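# Pour hazelnuts from small bowl into open glass jar

## Task

Move all the hazelnuts out of the small bowl and into the open glass jar (pouring is allowed). Afterwards the bowl must rest directly on the table, either way up, and the jar must stand upright directly on the table. Neither the bowl nor the jar may be released or drop with no support a few millimetres beneath it. Anything held in place only by the robot at the end does not count. Finally open the hand and take it away.

## Robot and tools

Robot: one arm with a six-joint chain (shoulder pan, shoulder lift, elbow, wrist 1, wrist 2, wrist 3) carrying a five-finger right hand. Joint ranges in rad: pan -3.142 to 3.142, elbow 0.000 to 3.142, lift and the three wrists -6.283 to 6.283. The elbow cannot fully straighten.

Scene frame: origin on the table top below the arm base, +z up, +y to the left when facing along +x. Positions are in metres, orientation is a wxyz quaternion. The base may be tilted. Printed positions get less accurate at long reach.

Hand point: fixed to the palm, 0.05 m in front of it, at the spot where a pinch closes. Its own axes: +z runs along the straightened fingers (fingertips extend 0.06-0.07 m past the point), +y comes out of the palm, +x runs across the palm toward the little finger. The hand extends 0.08 m across on the little-finger side, and on the thumb side 0.02 m (thumb turned in front) up to 0.09 m. A wrist bracket on the little-finger side sits 0.03 m beyond the point along +y, extends 0.11 m across, and can collide with objects.

Row format (used by execute_actions and by move's target): one list of 14 numbers, each in [-1, 1]: dx, dy, dz, rx, ry, rz, little, ring, middle, index, thumb_bend, thumb_turn, force_limit, speed. The first six are an offset, not a pose, expressed in the hand point's own axes and measured from its pose at the start (for an action or call, the last pose a result reported). 1.0 equals 0.6 m of translation or 180 degrees; rx, ry, rz form a single rotation vector. Fingers: -1 straight/open, +1 fully curled. thumb_bend -1 straight, +1 fully bent. thumb_turn -1 beside the palm, +1 opposite the fingers. A pinch is roughly index 0.22, thumb_bend 0.75, thumb_turn 0.57. force_limit maps linearly from about 0 N (-1) to 10 N (+1) at the fingertip, 15 N for the two thumb motors; it only limits closing. speed maps from almost zero (-1) to full (+1); at full speed a whole finger stroke takes 0.6 s. To grip gently, close with speed at -0.9 or lower. For a wrap grasp (objects 0.035-0.08 m), turn the thumb fully in front before reaching the object; the object then sits across the palm on the wrist side.

execute_actions(actions): a list of actions, each a table of at most 15 rows, one row per control step of 1/30 s; if fewer rows are given the last row is repeated to fill 15 steps. Every row in an action is an offset from that action's start pose, not from the previous row. Each step the command is clipped to within 100 mm and 16 degrees of the measured pose, so large offsets need several actions. An empty list just returns state and images.

move(target, speed, stop_force, blocking): a straight path toward the one offset row in target, measured from the pose in the latest result. speed is in m/s, 0.002-0.5 (default 0.25); rotation is capped at twice that in rad/s. Paths last 0.5-10 s. The path ignores obstacles and the arm may overshoot the speed. stop_force in N (9-40) ends the path when the wrist sensor feels that much extra resistance along the motion; use it only at very low speed, not on turning moves, and not when backing off a surface. The arm is stiff: aiming even slightly into a firm surface without stop_force can fault. blocking=false returns after 0.5 s; then use wait(0) or stop before sending more motion. The move line reports the ending: done, off_target, moving, held, fault or contact, plus limits such as paced or held, and distance from target.

wait(seconds 0-10) lets time run holding the last command. stop brakes a running move. zoom_image(camera cam_low or cam_wrist, region [x0,y0,x1,y1] pixels, at most 504x504); cam_low is 896x504, cam_wrist 504x504. show_instructions shows reference images. finished_scene(scene) ends the scene irreversibly; call it only when the goal holds stably.

Results: hand pose and velocities, Hand target (where the controller is driving), joint positions and torques (noisy, offset, not for fault detection), Wrist force/torque in hand axes (offset up to 4 N, noise up to 2.4 N, saturates near 50 N; forces point from the surface into the arm), hand_measured, hand_stopped_by (moving, target, force, stalled, fault), hand_load_n (positive = finger pushed open; loads near 0 mean the grip was lost). A pose unreachable line means the clearance check altered the command.

Avoid: joint torque above limits (133 N m for the first three, 24.9 N m for wrists, held weight included) or any outside force of 150 N, which stop the arm for 10 s. Holding loads heats motors; 85 C triggers a braking stop. Do not drop, slam or hit objects, and never push anything off the table. Occasional pushes may move loose objects. Fewer robot seconds and smoother, lower-effort motion are better.

Each tool is called after ">>>" as name([rows], argument=value, ...), one row to a line, values as JSON.

Reference images:

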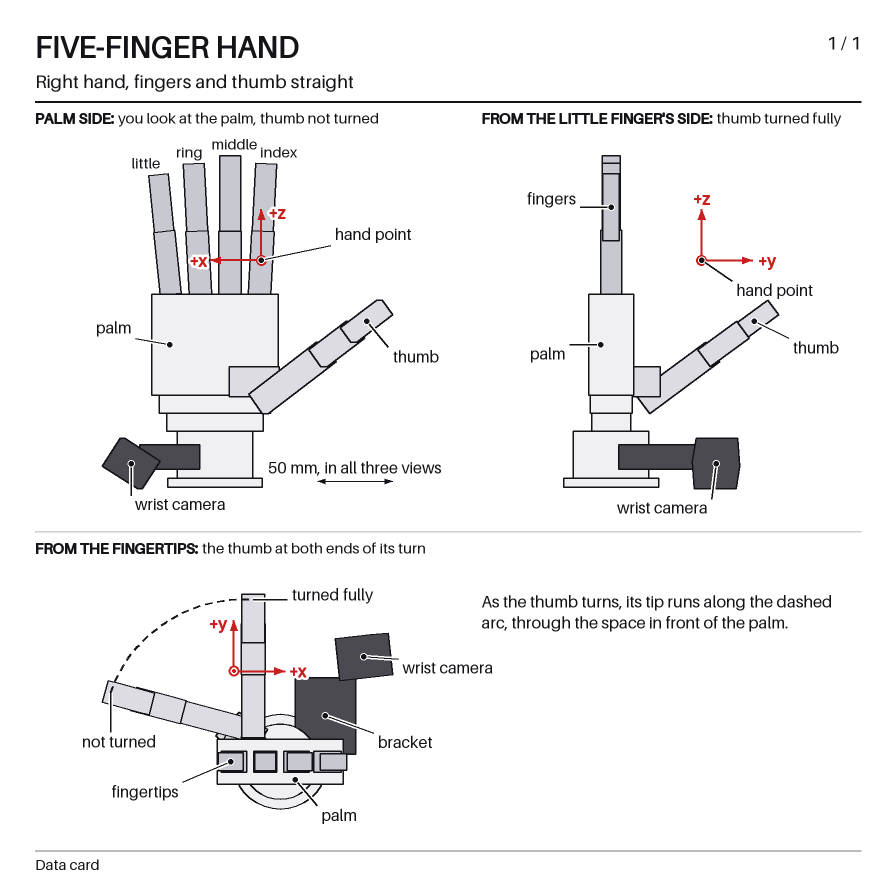

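## Session

>>> execute_actions(actions=[])

Scene clock: 0.00 s.
end_effector_position=(+0.3055, -0.1263, +0.1378) hand_measured=(-1.000, -1.000, -1.000, -1.000, -1.000, -1.000) hand_load_n=(+0.0, +0.0, +0.0, +0.0, +0.0, +0.0) hand_stopped_by=(target, target, target, target, target, target) hand_force_limit=0.00 hand_speed=-0.80 end_effector_quat_wxyz=(+0.061, -0.504, +0.830, -0.232) end_effector_velocity=(+0.000, +0.000, -0.000) end_effector_angular_velocity=(-0.000, -0.001, -0.000)
Joint positions: [-0.964 -0.709  2.24  -0.216  1.297 -3.466]
Joint velocities: [ 0.    -0.     0.001 -0.001 -0.     0.001]
Joint torques (N m, as the arm reports them, + toward a larger angle): no reading
Motor temperatures (°C, as the motors report them): [24 25 25 32 34 37]
Wrist force (N, on the end effector, along its own x y z axes, offset not removed): no reading
Wrist torque (N m, same axes, about the end effector's origin, offset not removed): no reading
Hand target: +0.306, -0.126, +0.138; +0.061, -0.504, +0.830, -0.232

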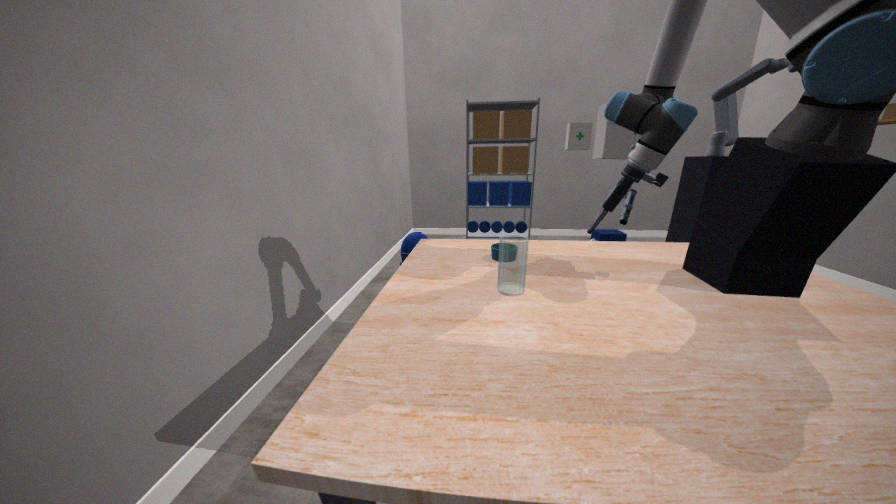

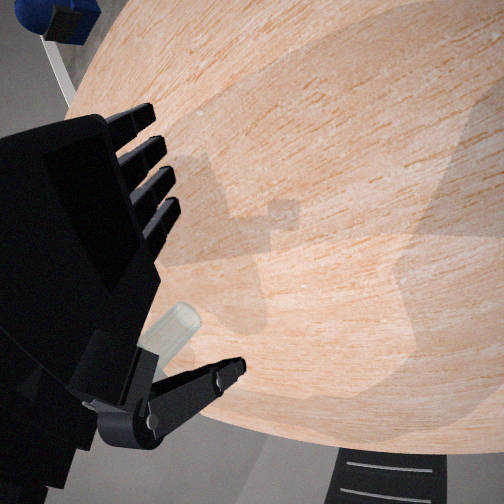

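>>> zoom_image(camera="cam_low", region=[400, 170, 700, 320])

Region (400, 170, 700, 320) of cam_low's 896x504 image, scaled by 1.680, with more detail than that image has.

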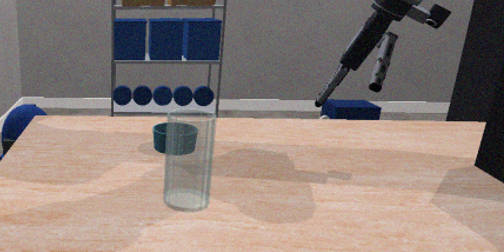

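>>> move(target=[0,0,-0.3,0,0,0.95,-1,-1,-1,-1,-1,-1,0,0], speed=0.4)

Scene clock: 4.47 s.
end_effector_position=(+0.2764, -0.0974, +0.2162) hand_measured=(-1.000, -1.000, -1.000, -1.000, -1.000, -1.000) hand_load_n=(+0.0, +0.0, +0.0, +0.0, +0.0, +0.0) hand_stopped_by=(target, target, target, target, target, target) hand_force_limit=0.00 hand_speed=0.00 end_effector_quat_wxyz=(+0.198, +0.182, +0.954, -0.129) end_effector_velocity=(+0.000, -0.000, +0.000) end_effector_angular_velocity=(-0.001, +0.000, +0.001)
Joint positions: [-1.557 -0.754  2.608 -0.332  1.205 -2.617]
Joint velocities: [ 0.    -0.001 -0.001  0.    -0.    -0.   ]
Joint torques (N m, as the arm reports them, + toward a larger angle): [  4.65 -24.98 -10.64   3.53   0.65  -2.29]
Motor temperatures (°C, as the motors report them): [24 25 25 32 34 37]
Wrist force (N, on the end effector, along its own x y z axes, offset not removed): [2.4 0.3 0.6]
Wrist torque (N m, same axes, about the end effector's origin, offset not removed): [-0.02 -0.46 0.09]
Hand target: +0.276, -0.097, +0.216; +0.198, +0.182, +0.954, -0.129
Off the commanded pose: 0.092 m, 87 deg; orientation clipped at the last step of the last action.
move: held; limits=paced,held; held on 61 of 123 steps, including the last
pose unreachable: on one or more control steps of this call, first in action 0 (counted from 0), an arm could not follow its commanded pose, so it was not sent that pose on those steps. On the call's last step it was still not sent that pose. It may still have moved: this result reports where it is.
cause: the commanded pose would bring two parts of the arm too close to each other (joints 3 (elbow) to 5 (wrist 2) lie between them).

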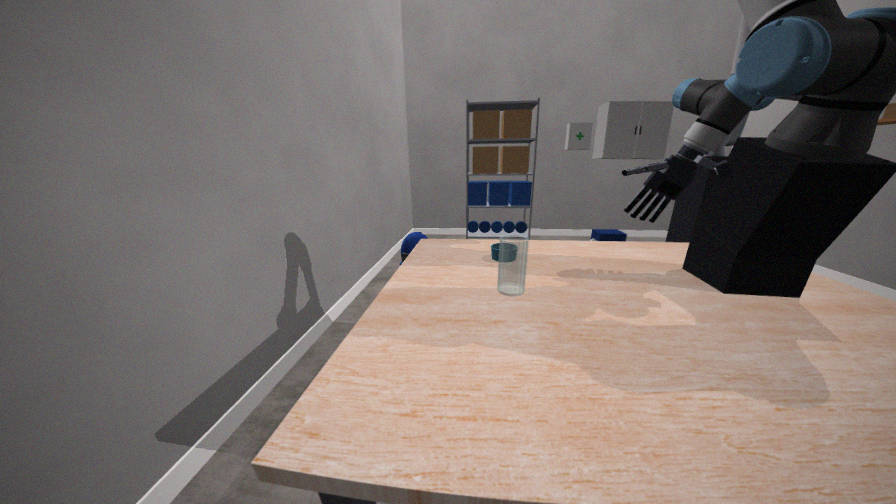

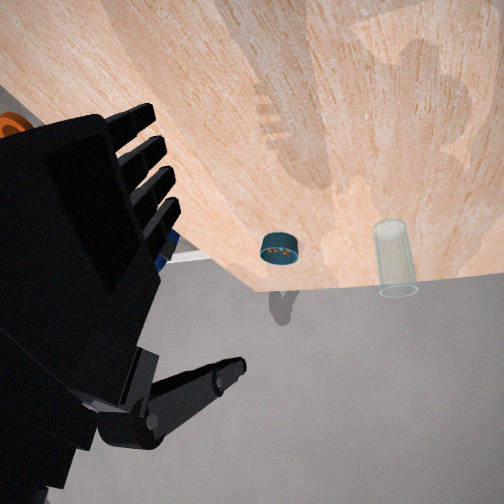

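>>> move(target=[-0.309,0.087,-0.027,-0.083,0.128,-0.118,-1,-1,-1,-1,-1,-1,0,0])

Scene clock: 11.00 s.
end_effector_position=(+0.4501, -0.1003, +0.3005) hand_measured=(-1.000, -1.000, -1.000, -1.000, -1.000, -1.000) hand_load_n=(+0.0, +0.0, +0.0, +0.0, +0.0, +0.0) hand_stopped_by=(target, target, target, target, target, target) hand_force_limit=0.00 hand_speed=0.00 end_effector_quat_wxyz=(+0.003, +0.000, +1.000, -0.002) end_effector_velocity=(+0.002, -0.000, -0.000) end_effector_angular_velocity=(+0.023, +0.056, +0.012)
Joint positions: [-0.842 -0.751  1.681  0.846  1.317 -2.375]
Joint velocities: [ 0.017  0.037 -0.059  0.075  0.021 -0.009]
Joint torques (N m, as the arm reports them, + toward a larger angle): [ -4.3  -28.52 -23.9    4.87   1.54  -2.38]
Motor temperatures (°C, as the motors report them): [24 25 25 32 34 37]
Wrist force (N, on the end effector, along its own x y z axes, offset not removed): [-1.2 -0.2 1.9]
Wrist torque (N m, same axes, about the end effector's origin, offset not removed): [-0.18 0.10 -0.08]
Hand target: +0.450, -0.100, +0.301; +0.000, -0.000, +1.000, -0.001
Off the commanded pose: 0.000 m, 0 deg.
move: moving (no rest 5 s after the path's end); limits=paced

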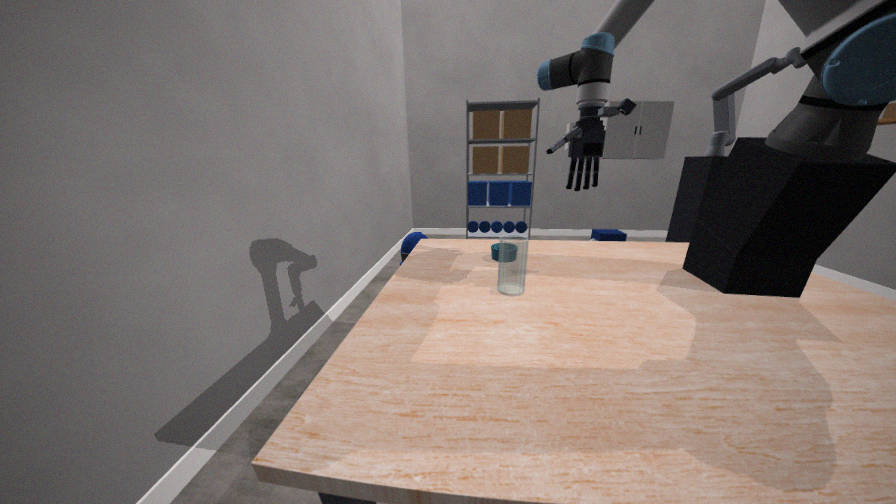

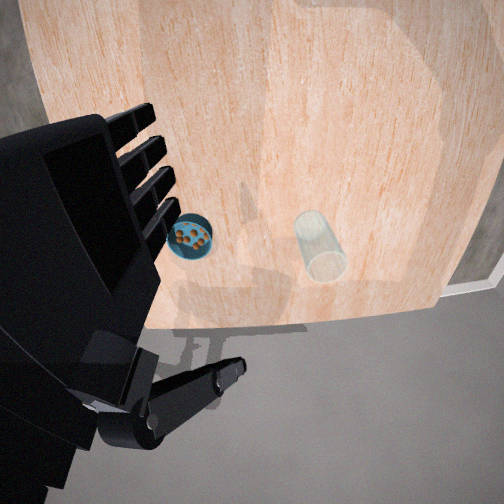

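>>> move(target=[0,0,0,0,0,0.995,-1,-1,-1,-1,-1,1,0,0], speed=0.5)

>>> move(target=[0.1,0,0.2,0,0.5,0,-1,-1,-1,-1,-1,1,0,0], speed=0.3)

Scene clock: 15.40 s.
end_effector_position=(+0.4503, -0.1004, +0.3007) hand_measured=(-1.000, -1.000, -1.000, -1.000, -1.000, +1.000) hand_load_n=(+0.0, +0.0, +0.0, +0.0, +0.0, +0.0) hand_stopped_by=(target, target, target, target, target, target) hand_force_limit=0.00 hand_speed=0.00 end_effector_quat_wxyz=(+0.002, +1.000, +0.008, +0.003) end_effector_velocity=(-0.000, -0.000, +0.000) end_effector_angular_velocity=(-0.002, +0.001, -0.012)
Joint positions: [-0.562 -0.81   1.618  0.888  1.27   1.037]
Joint velocities: [ 0.     0.001 -0.003  0.002  0.002  0.013]
Joint torques (N m, as the arm reports them, + toward a larger angle): [ -3.45 -28.61 -24.51   4.49   1.93   2.5 ]
Motor temperatures (°C, as the motors report them): [24 25 25 32 34 37]
Wrist force (N, on the end effector, along its own x y z axes, offset not removed): [0.2 -0.3 2.4]
Wrist torque (N m, same axes, about the end effector's origin, offset not removed): [-0.15 -0.20 0.01]
Hand target: +0.450, -0.100, +0.301; +0.002, +1.000, +0.007, +0.003
Off the commanded pose: 0.000 m, 0 deg.
move: done

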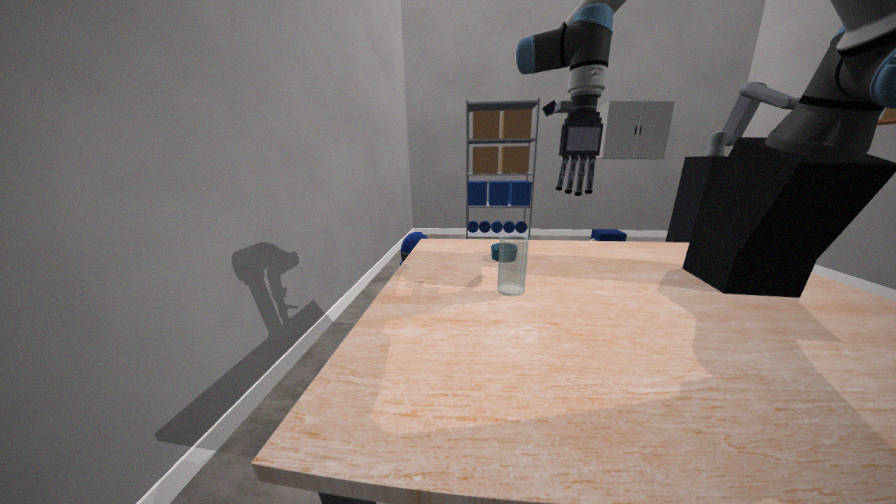

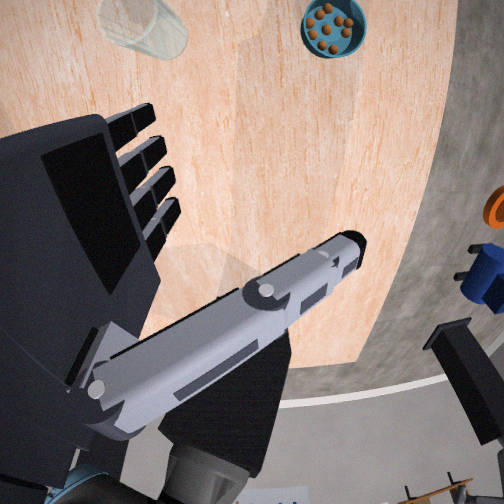

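Scene clock: 18.70 s.
end_effector_position=(+0.5110, -0.0997, +0.1812) hand_measured=(-1.000, -1.000, -1.000, -1.000, -1.000, +1.000) hand_load_n=(+0.0, +0.0, +0.0, +0.0, +0.0, +0.0) hand_stopped_by=(target, target, target, target, target, target) hand_force_limit=0.00 hand_speed=0.00 end_effector_quat_wxyz=(-0.004, +0.705, +0.006, +0.709) end_effector_velocity=(+0.001, -0.001, -0.001) end_effector_angular_velocity=(-0.002, -0.013, +0.000)
Joint positions: [-0.591 -0.382  2.405 -2.071  1.036  1.919]
Joint velocities: [ 0.004  0.013 -0.007 -0.02   0.008  0.005]
Joint torques (N m, as the arm reports them, + toward a larger angle): [ -1.63 -23.79  -6.34  -3.3    1.93   2.3 ]
Motor temperatures (°C, as the motors report them): [24 25 25 32 34 37]
Wrist force (N, on the end effector, along its own x y z axes, offset not removed): [-0.4 -1.0 1.6]
Wrist torque (N m, same axes, about the end effector's origin, offset not removed): [-0.26 -0.04 -0.04]
Hand target: +0.511, -0.100, +0.181; -0.004, +0.704, +0.006, +0.710
Off the commanded pose: 0.000 m, 0 deg.
move: done

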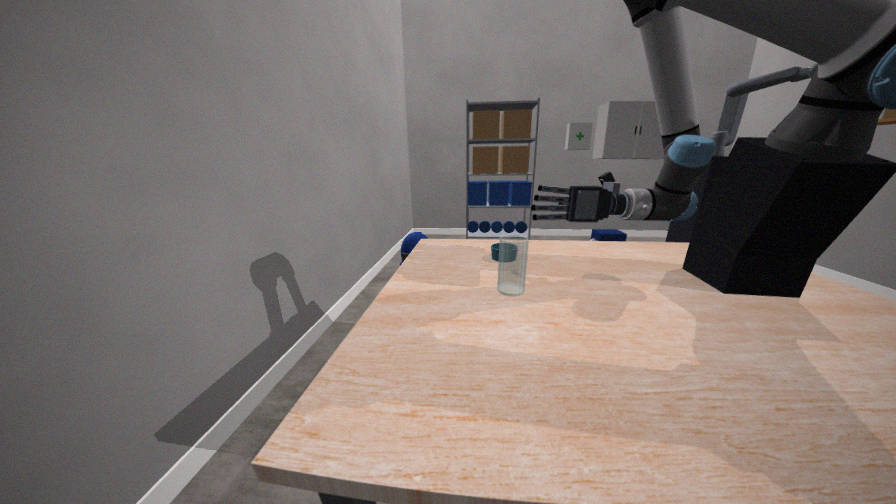

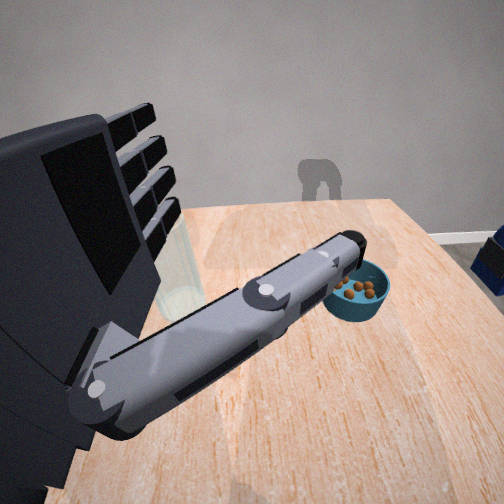

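>>> move(target=[-0.2,0.2,0,0,0,0,-1,-1,-1,-1,-1,1,0,0], speed=0.2)

Scene clock: 20.23 s.
end_effector_position=(+0.5135, -0.2198, +0.0617) hand_measured=(-1.000, -1.000, -1.000, -1.000, -1.000, +1.000) hand_load_n=(+0.0, +0.0, +0.0, +0.0, +0.0, +0.0) hand_stopped_by=(target, target, target, target, target, target) hand_force_limit=0.00 hand_speed=0.00 end_effector_quat_wxyz=(-0.004, +0.705, +0.006, +0.709) end_effector_velocity=(+0.001, -0.002, -0.001) end_effector_angular_velocity=(-0.000, -0.000, +0.000)
Joint positions: [-0.827 -0.001  2.059 -2.115  0.8    1.934]
Joint velocities: [-0.002  0.004 -0.006  0.002 -0.002  0.   ]
Joint torques (N m, as the arm reports them, + toward a larger angle): [-20.71 -28.03  -7.8   -0.1   -0.67   2.28]
Motor temperatures (°C, as the motors report them): [24 25 25 32 34 37]
Wrist force (N, on the end effector, along its own x y z axes, offset not removed): [1.3 -0.4 1.2]
Wrist torque (N m, same axes, about the end effector's origin, offset not removed): [-0.18 -0.31 0.03]
Hand target: +0.514, -0.220, +0.062; -0.004, +0.705, +0.006, +0.709
Off the commanded pose: 0.000 m, 0 deg.
move: done

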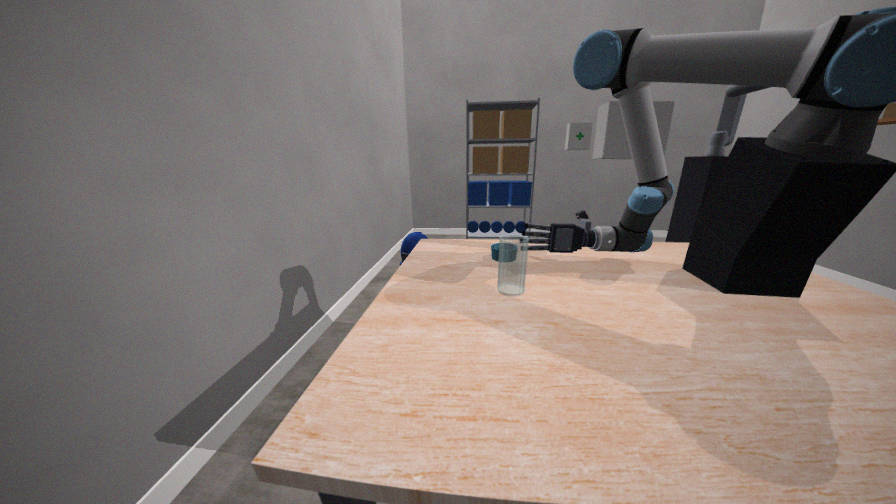

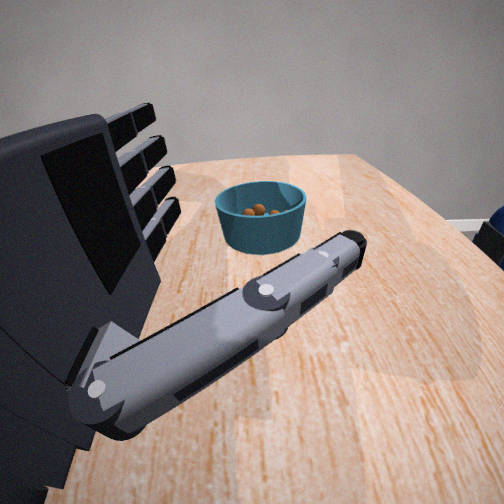

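>>> move(target=[-0.05,0.04,0.1,0,0,0,-1,-1,-1,-1,-1,1,0,0], speed=0.08)

>>> zoom_image(camera="cam_low", region=[440, 180, 680, 310])

Scene clock: 24.70 s.
end_effector_position=(+0.5738, -0.2429, +0.0322) hand_measured=(-1.000, -1.000, -1.000, -1.000, -1.000, +1.000) hand_load_n=(+0.0, +0.0, +0.0, +0.0, +0.0, +0.0) hand_stopped_by=(target, target, target, target, target, target) hand_force_limit=0.00 hand_speed=0.00 end_effector_quat_wxyz=(-0.004, +0.705, +0.006, +0.709) end_effector_velocity=(+0.003, -0.001, -0.001) end_effector_angular_velocity=(-0.002, -0.001, +0.001)
Joint positions: [-0.719  0.01   1.855 -1.918  0.908  1.927]
Joint velocities: [ 0.003  0.001 -0.008  0.006  0.003 -0.001]
Joint torques (N m, as the arm reports them, + toward a larger angle): [ -1.52 -31.34 -11.97  -0.22   2.08  -2.05]
Motor temperatures (°C, as the motors report them): [24 25 25 32 34 37]
Wrist force (N, on the end effector, along its own x y z axes, offset not removed): [0.8 -0.9 0.9]
Wrist torque (N m, same axes, about the end effector's origin, offset not removed): [-0.12 -0.17 0.03]
Hand target: +0.574, -0.243, +0.032; -0.004, +0.705, +0.006, +0.709
Off the commanded pose: 0.000 m, 0 deg.
move: done

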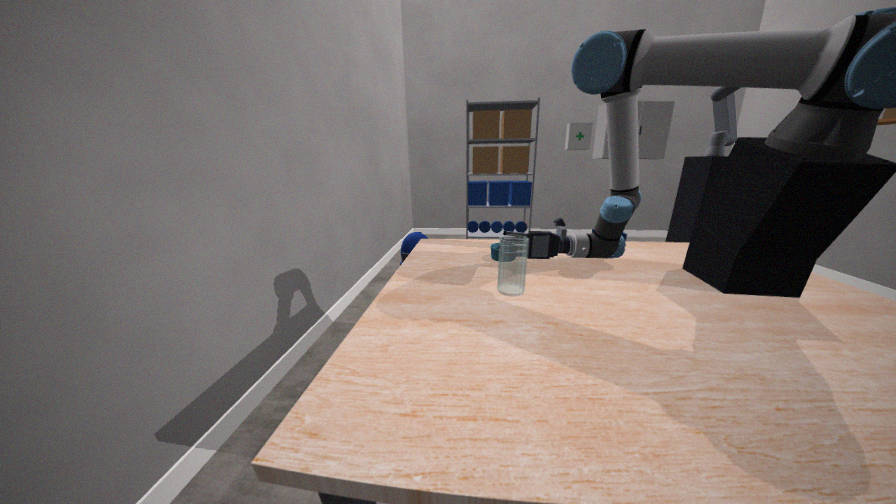

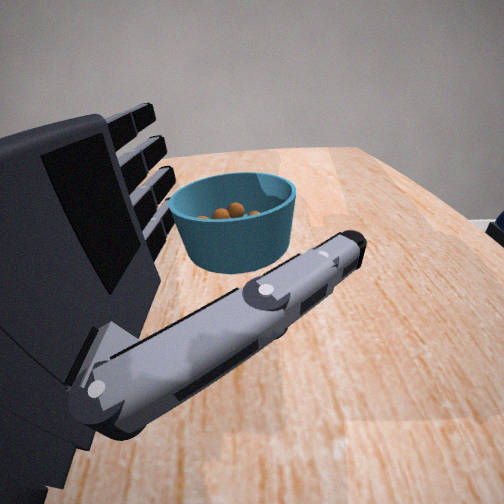

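Region (440, 180, 680, 310) of cam_low's 896x504 image, scaled by 2.100, with more detail than that image has; it fills the top 273 rows of this view, and the rest is white.

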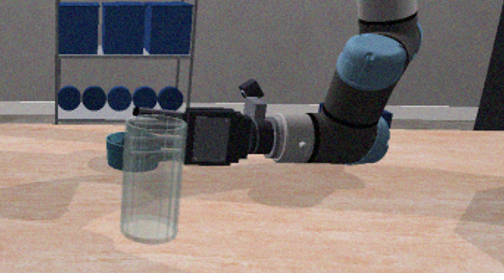

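>>> move(target=[-0.013,-0.013,0.085,0,0,0,-1,-1,-1,-1,-1,1,0,0], speed=0.04)

Scene clock: 26.53 s.
end_effector_position=(+0.6245, -0.2343, +0.0247) hand_measured=(-1.000, -1.000, -1.000, -1.000, -1.000, +1.000) hand_load_n=(+0.0, +0.0, +0.0, +0.0, +0.0, +0.0) hand_stopped_by=(target, target, target, target, target, target) hand_force_limit=0.00 hand_speed=0.00 end_effector_quat_wxyz=(-0.004, +0.705, +0.006, +0.709) end_effector_velocity=(+0.002, +0.000, -0.000) end_effector_angular_velocity=(-0.001, -0.000, +0.000)
Joint positions: [-0.61  -0.011  1.743 -1.78   1.016  1.92 ]
Joint velocities: [ 0.003 -0.    -0.005  0.006  0.003 -0.001]
Joint torques (N m, as the arm reports them, + toward a larger angle): [ -4.89 -46.41 -12.79   0.03   1.85  -2.36]
Motor temperatures (°C, as the motors report them): [24 25 25 32 34 37]
Wrist force (N, on the end effector, along its own x y z axes, offset not removed): [-0.2 -0.6 1.9]
Wrist torque (N m, same axes, about the end effector's origin, offset not removed): [-0.28 -0.01 -0.05]
Hand target: +0.625, -0.234, +0.025; -0.004, +0.705, +0.006, +0.709
Off the commanded pose: 0.000 m, 0 deg.
move: done

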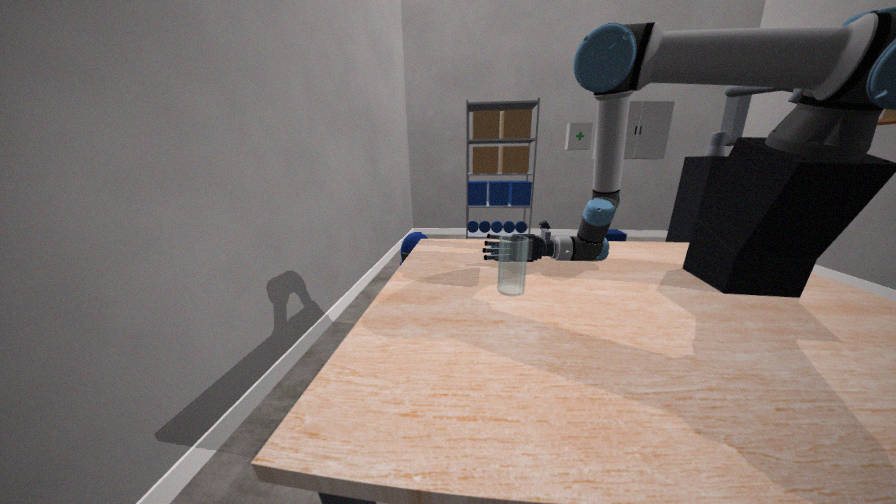

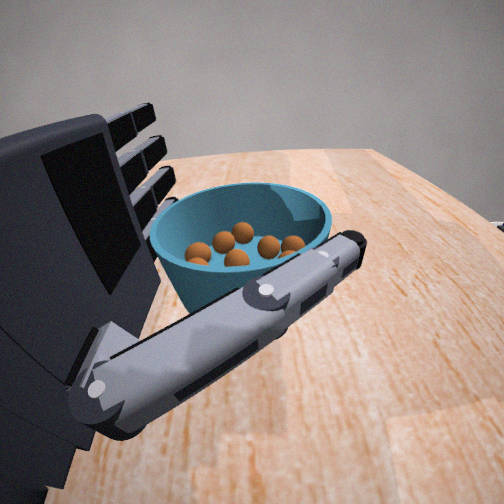

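>>> move(target=[-0.012,0,0.012,0,0,0,-1,-1,-1,-1,-1,1,0,0], speed=0.01, stop_force=10)

>>> move(target=[0,0,0.02,0,0,0,-1,-1,-1,-1,-1,1,0,0], speed=0.02)

Scene clock: 27.90 s.
end_effector_position=(+0.6316, -0.2342, +0.0177) hand_measured=(-1.000, -1.000, -1.000, -1.000, -1.000, +1.000) hand_load_n=(+0.0, +0.0, +0.0, +0.0, +0.0, +0.0) hand_stopped_by=(target, target, target, target, target, target) hand_force_limit=0.00 hand_speed=0.00 end_effector_quat_wxyz=(-0.004, +0.705, +0.006, +0.709) end_effector_velocity=(+0.001, -0.001, -0.002) end_effector_angular_velocity=(+0.002, +0.001, -0.002)
Joint positions: [-0.595  0.001  1.712 -1.761  1.032  1.919]
Joint velocities: [ 0.001  0.003 -0.006  0.005  0.003  0.   ]
Joint torques (N m, as the arm reports them, + toward a larger angle): [ -4.44 -32.6  -13.04  -0.2    2.16  -2.35]
Motor temperatures (°C, as the motors report them): [24 25 25 32 34 37]
Wrist force (N, on the end effector, along its own x y z axes, offset not removed): [-0.5 -0.5 1.2]
Wrist torque (N m, same axes, about the end effector's origin, offset not removed): [-0.16 0.10 -0.08]
Hand target: +0.632, -0.234, +0.018; -0.004, +0.705, +0.006, +0.709
Off the commanded pose: 0.000 m, 0 deg.
move: done

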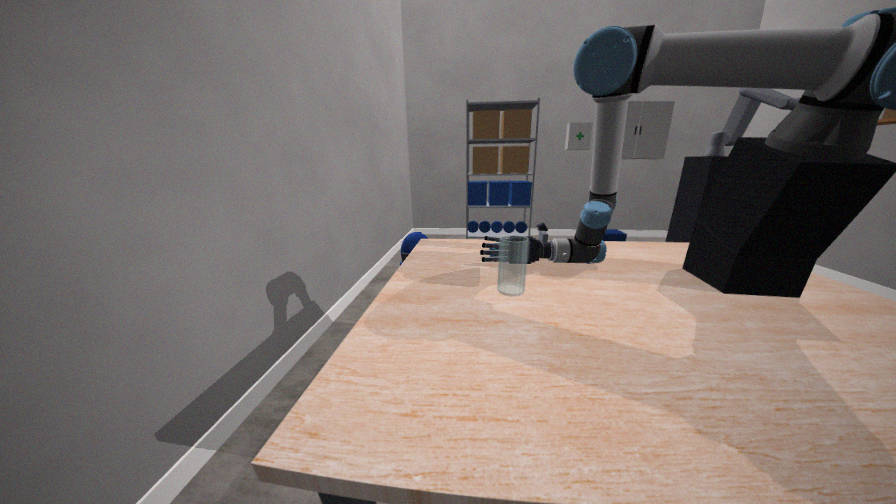

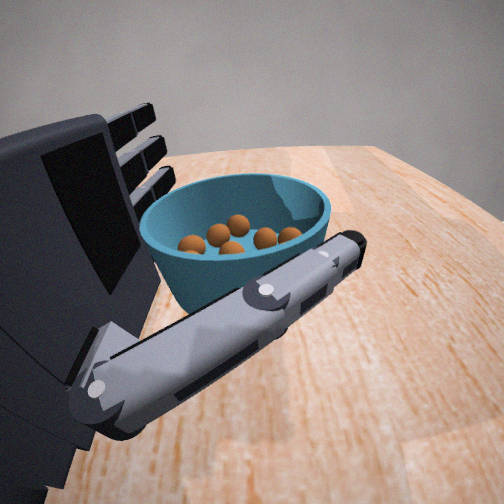

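Scene clock: 28.80 s.
end_effector_position=(+0.6434, -0.2340, +0.0177) hand_measured=(-1.000, -1.000, -1.000, -1.000, -1.000, +1.000) hand_load_n=(+0.0, +0.0, +0.0, +0.0, +0.0, +0.5) hand_stopped_by=(target, target, target, target, target, target) hand_force_limit=0.00 hand_speed=0.00 end_effector_quat_wxyz=(-0.004, +0.705, +0.006, +0.709) end_effector_velocity=(+0.002, -0.000, +0.000) end_effector_angular_velocity=(-0.000, -0.001, -0.000)
Joint positions: [-0.579 -0.004  1.685 -1.729  1.048  1.918]
Joint velocities: [ 0.002 -0.001 -0.005  0.005  0.003  0.   ]
Joint torques (N m, as the arm reports them, + toward a larger angle): [ -2.97 -47.07 -14.05  -0.28   2.15  -2.36]
Motor temperatures (°C, as the motors report them): [24 25 25 32 34 37]
Wrist force (N, on the end effector, along its own x y z axes, offset not removed): [-0.3 1.4 1.7]
Wrist torque (N m, same axes, about the end effector's origin, offset not removed): [0.10 -0.05 0.12]
Hand target: +0.644, -0.234, +0.018; -0.004, +0.705, +0.006, +0.709
Off the commanded pose: 0.000 m, 0 deg.
move: done

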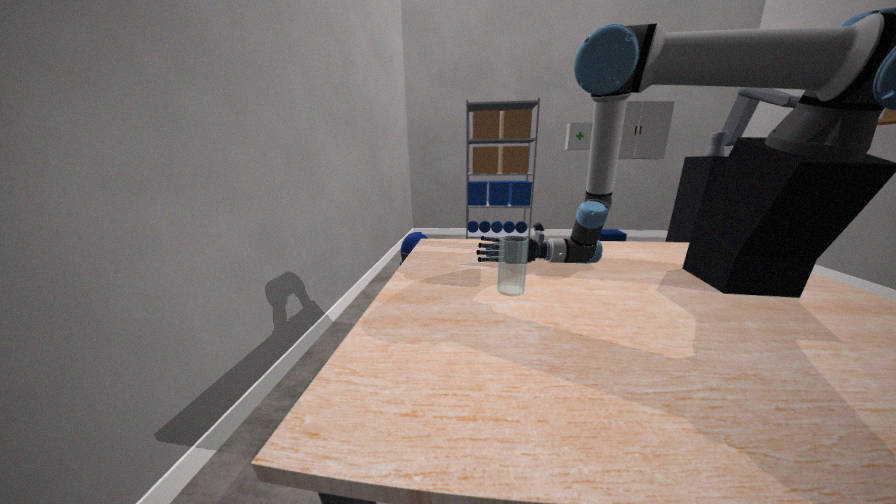

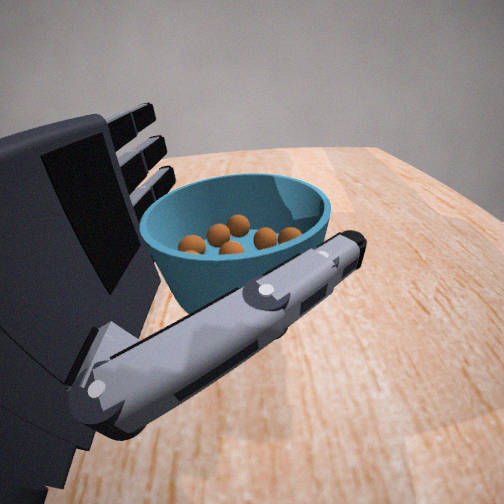

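Seated (being pushed). Close index and middle.

>>> move(target=[0,0,0,0,0,0,-1,-1,0.6,0.6,-1,1,0.4,-0.8])

Scene clock: 32.27 s.
end_effector_position=(+0.6434, -0.2340, +0.0178) hand_measured=(-1.000, -1.000, -0.460, -0.404, -1.002, +1.000) hand_load_n=(+0.0, +0.0, +6.0, +7.5, +4.0, +1.5) hand_stopped_by=(target, target, force, force, target, target) hand_force_limit=0.40 hand_speed=-0.80 end_effector_quat_wxyz=(-0.004, +0.705, +0.006, +0.709) end_effector_velocity=(+0.002, -0.000, +0.001) end_effector_angular_velocity=(-0.000, -0.002, +0.002)
Joint positions: [-0.579 -0.004  1.685 -1.729  1.048  1.918]
Joint velocities: [ 0.    -0.001 -0.003  0.    -0.     0.001]
Joint torques (N m, as the arm reports them, + toward a larger angle): [-23.82 -32.98   8.98  -0.6   -0.37  -0.04]
Motor temperatures (°C, as the motors report them): [24 25 25 32 34 37]
Wrist force (N, on the end effector, along its own x y z axes, offset not removed): [1.2 -0.6 2.8]
Wrist torque (N m, same axes, about the end effector's origin, offset not removed): [-0.21 -0.15 -0.06]
Hand target: +0.643, -0.234, +0.018; -0.004, +0.705, +0.006, +0.709
Off the commanded pose: 0.000 m, 0 deg.
move: done

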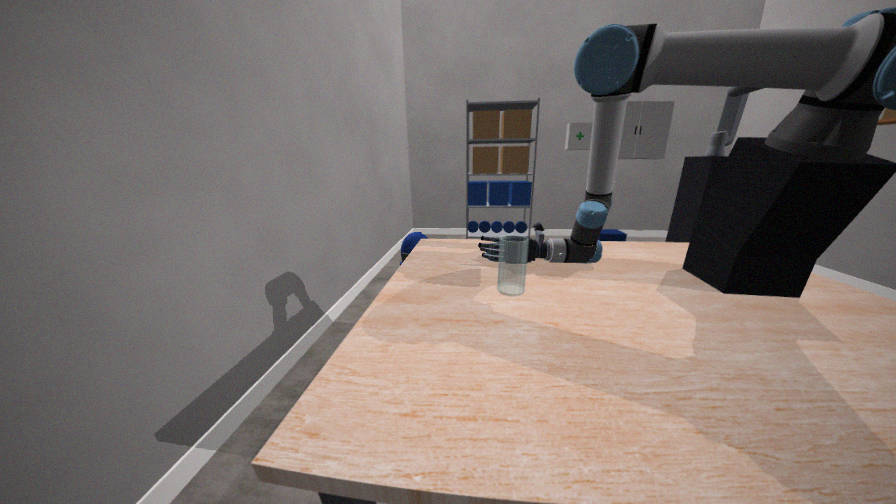

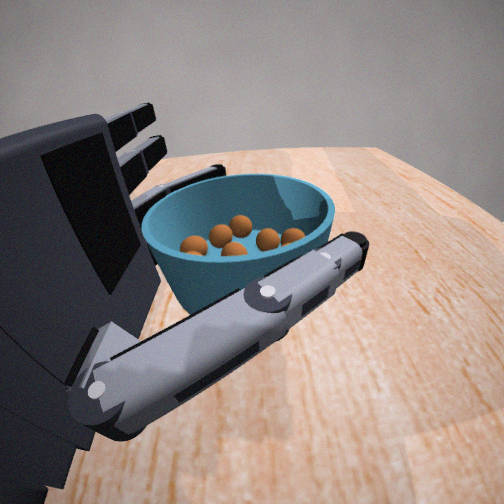

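>>> move(target=[0,0,0,0,0,0,-1,-0.1,0.6,0.6,0,1,0.2,-0.8])

>>> move(target=[0.3,0,0,0,0,0,-1,-0.1,0.6,0.6,0,1,0.2,-0.8], speed=0.1)

Scene clock: 35.30 s.
end_effector_position=(+0.6434, -0.2340, +0.0178) hand_measured=(-1.000, -0.100, -0.460, -0.404, -0.982, +1.000) hand_load_n=(+0.0, +0.0, +6.0, +7.5, +8.5, +2.0) hand_stopped_by=(target, target, force, force, force, target) hand_force_limit=0.20 hand_speed=-0.80 end_effector_quat_wxyz=(-0.004, +0.705, +0.006, +0.709) end_effector_velocity=(-0.000, -0.001, +0.000) end_effector_angular_velocity=(-0.000, -0.000, -0.001)
Joint positions: [-0.579 -0.004  1.685 -1.729  1.048  1.918]
Joint velocities: [-0.001 -0.     0.     0.    -0.001 -0.   ]
Joint torques (N m, as the arm reports them, + toward a larger angle): [-21.88 -35.29   8.68  -0.29  -0.23  -0.02]
Motor temperatures (°C, as the motors report them): [24 25 25 32 34 37]
Wrist force (N, on the end effector, along its own x y z axes, offset not removed): [0.4 -0.4 -0.5]
Wrist torque (N m, same axes, about the end effector's origin, offset not removed): [-0.05 0.01 -0.08]
Hand target: +0.643, -0.234, +0.018; -0.004, +0.705, +0.006, +0.709
Off the commanded pose: 0.000 m, 0 deg.
move: done

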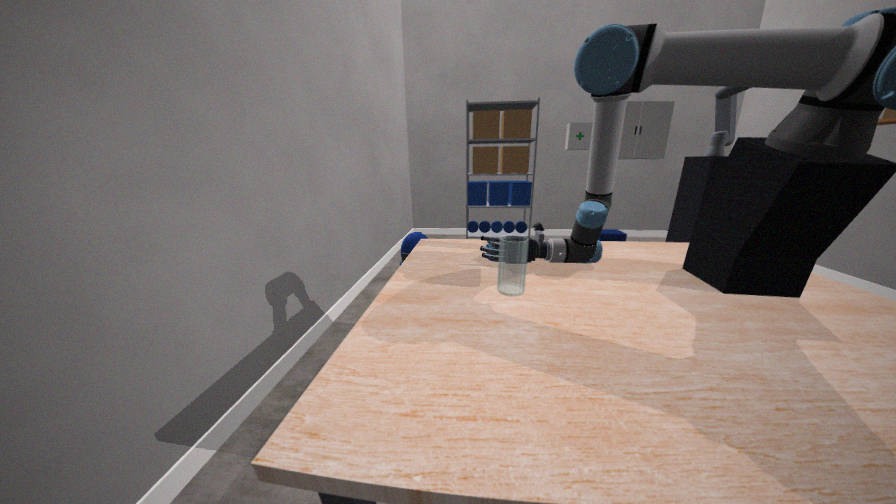

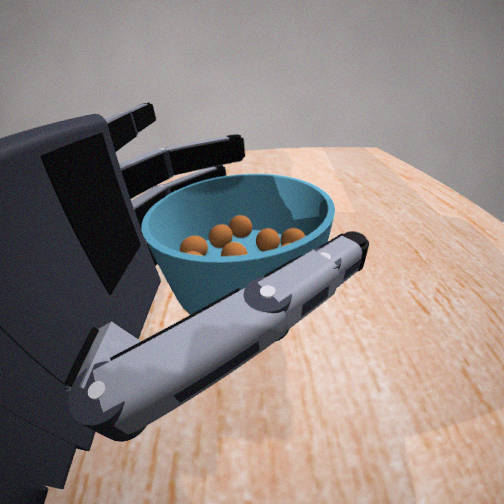

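Scene clock: 37.60 s.
end_effector_position=(+0.6425, -0.2335, +0.1976) hand_measured=(-1.000, -0.100, -0.460, -0.404, -0.982, +1.000) hand_load_n=(+0.0, +0.0, +6.0, +8.0, +8.5, +3.5) hand_stopped_by=(target, target, force, force, force, target) hand_force_limit=0.20 hand_speed=-0.80 end_effector_quat_wxyz=(-0.004, +0.705, +0.006, +0.709) end_effector_velocity=(-0.000, +0.000, +0.002) end_effector_angular_velocity=(+0.000, +0.000, -0.000)
Joint positions: [-0.711 -0.423  1.987 -1.617  0.916  1.926]
Joint velocities: [-0.001 -0.005  0.003  0.002 -0.001  0.   ]
Joint torques (N m, as the arm reports them, + toward a larger angle): [-24.48 -44.24   4.62  -0.57  -0.61   0.99]
Motor temperatures (°C, as the motors report them): [24 25 25 32 34 37]
Wrist force (N, on the end effector, along its own x y z axes, offset not removed): [-2.1 -0.1 0.4]
Wrist torque (N m, same axes, about the end effector's origin, offset not removed): [-0.04 0.22 0.01]
Hand target: +0.643, -0.234, +0.198; -0.004, +0.705, +0.006, +0.709
Off the commanded pose: 0.000 m, 0 deg.
move: done

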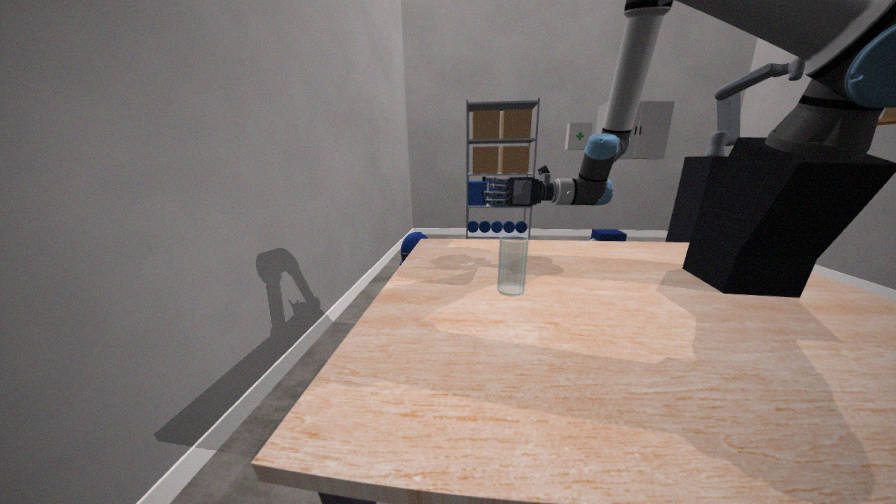

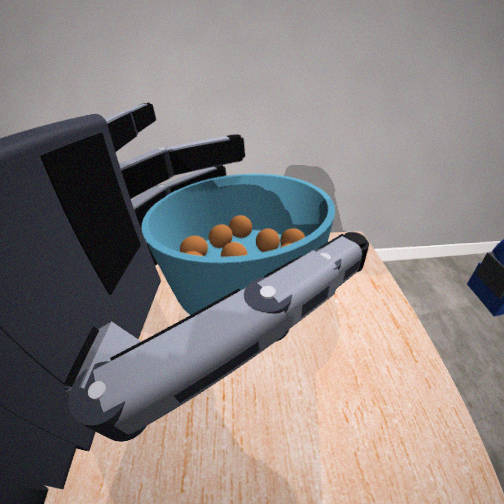

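>>> move(target=[0.04,-0.6,-0.025,0,0,0.2,-1,-0.1,0.6,0.6,0,1,0.2,-0.8], speed=0.15)

Scene clock: 40.70 s.
end_effector_position=(+0.6217, +0.1260, +0.2204) hand_measured=(-1.000, -0.100, -0.460, -0.404, -0.982, +1.000) hand_load_n=(+0.0, +0.0, +6.0, +8.0, +8.5, +3.5) hand_stopped_by=(target, target, force, force, force, target) hand_force_limit=0.20 hand_speed=-0.80 end_effector_quat_wxyz=(-0.223, +0.672, -0.212, +0.673) end_effector_velocity=(-0.000, +0.003, +0.000) end_effector_angular_velocity=(+0.004, +0.000, -0.001)
Joint positions: [ 0.018 -0.843  2.164 -1.363  1.644  2.519]
Joint velocities: [ 0.006 -0.002 -0.002  0.005  0.007  0.004]
Joint torques (N m, as the arm reports them, + toward a larger angle): [ -1.14 -38.39 -17.43  -0.27   2.11   2.16]
Motor temperatures (°C, as the motors report them): [24 25 25 32 34 37]
Wrist force (N, on the end effector, along its own x y z axes, offset not removed): [-0.4 0.8 0.4]
Wrist torque (N m, same axes, about the end effector's origin, offset not removed): [-0.08 -0.07 0.03]
Hand target: +0.622, +0.126, +0.220; -0.223, +0.672, -0.212, +0.673
Off the commanded pose: 0.000 m, 0 deg.
move: done

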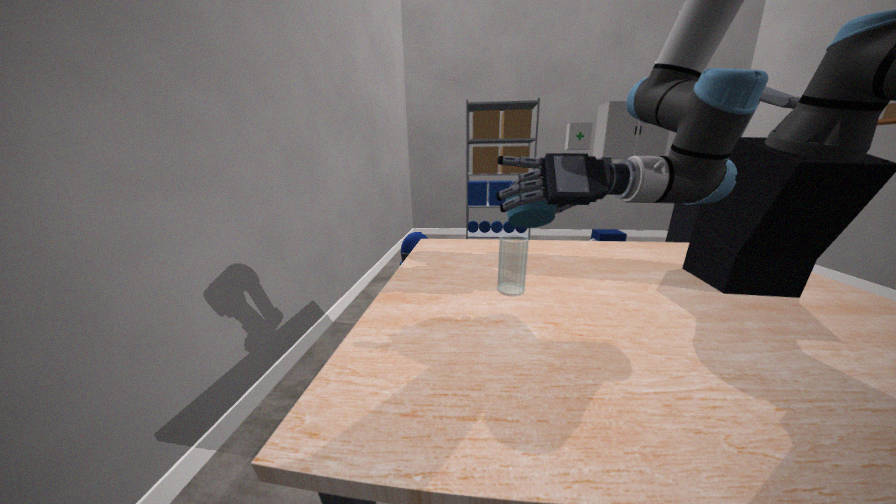

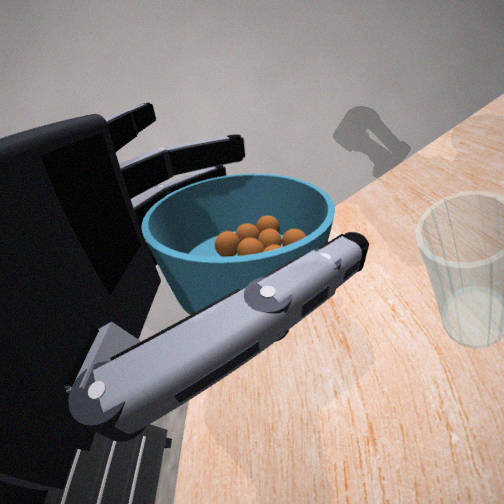

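>>> move(target=[0.03,0.1,0.02,0,0,0.1,-1,-0.1,0.6,0.6,0,1,0.2,-0.8], speed=0.06)

>>> zoom_image(camera="cam_low", region=[420, 140, 660, 310])

Scene clock: 43.90 s.
end_effector_position=(+0.6348, +0.0672, +0.2000) hand_measured=(-1.000, -0.100, -0.460, -0.404, -0.982, +1.000) hand_load_n=(+0.0, +0.0, +6.0, +8.0, +8.5, +3.5) hand_stopped_by=(target, target, force, force, force, target) hand_force_limit=0.20 hand_speed=-0.80 end_effector_quat_wxyz=(-0.325, +0.631, -0.314, +0.630) end_effector_velocity=(+0.001, -0.003, -0.001) end_effector_angular_velocity=(+0.011, -0.001, -0.000)
Joint positions: [-0.168 -0.742  2.168 -1.468  1.458  2.84 ]
Joint velocities: [-0.008  0.005 -0.001 -0.004 -0.007  0.012]
Joint torques (N m, as the arm reports them, + toward a larger angle): [-22.13 -25.89 -17.43  -3.45  -1.08   2.16]
Motor temperatures (°C, as the motors report them): [24 25 25 32 34 37]
Wrist force (N, on the end effector, along its own x y z axes, offset not removed): [-0.3 1.8 2.6]
Wrist torque (N m, same axes, about the end effector's origin, offset not removed): [-0.04 -0.16 0.14]
Hand target: +0.635, +0.067, +0.200; -0.326, +0.631, -0.314, +0.630
Off the commanded pose: 0.000 m, 0 deg.
move: done

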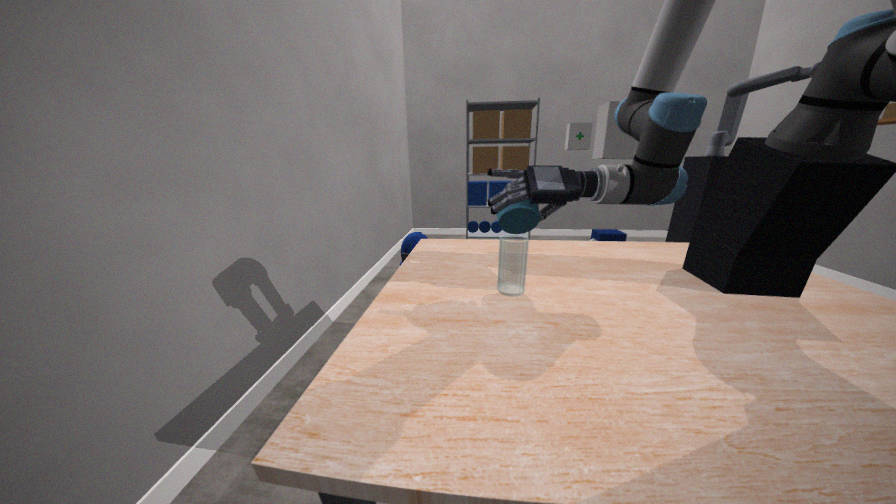

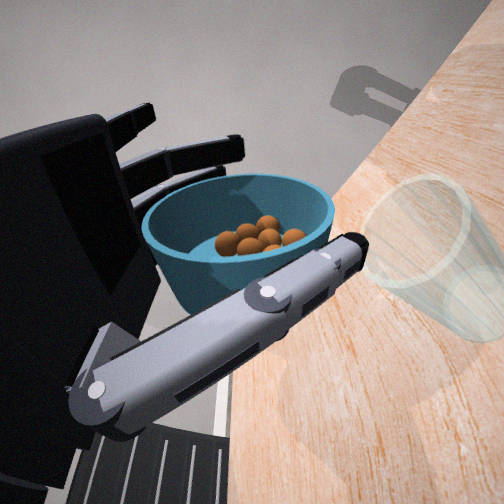

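Region (420, 140, 660, 310) of cam_low's 896x504 image, scaled by 2.100, with more detail than that image has; it fills the top 357 rows of this view, and the rest is white.

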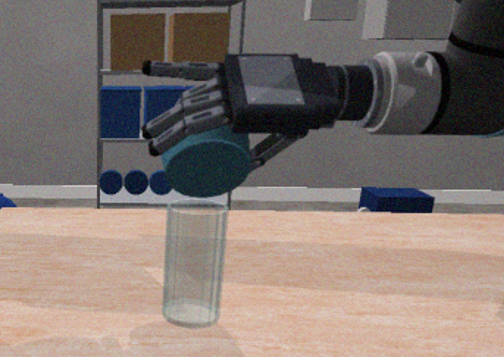

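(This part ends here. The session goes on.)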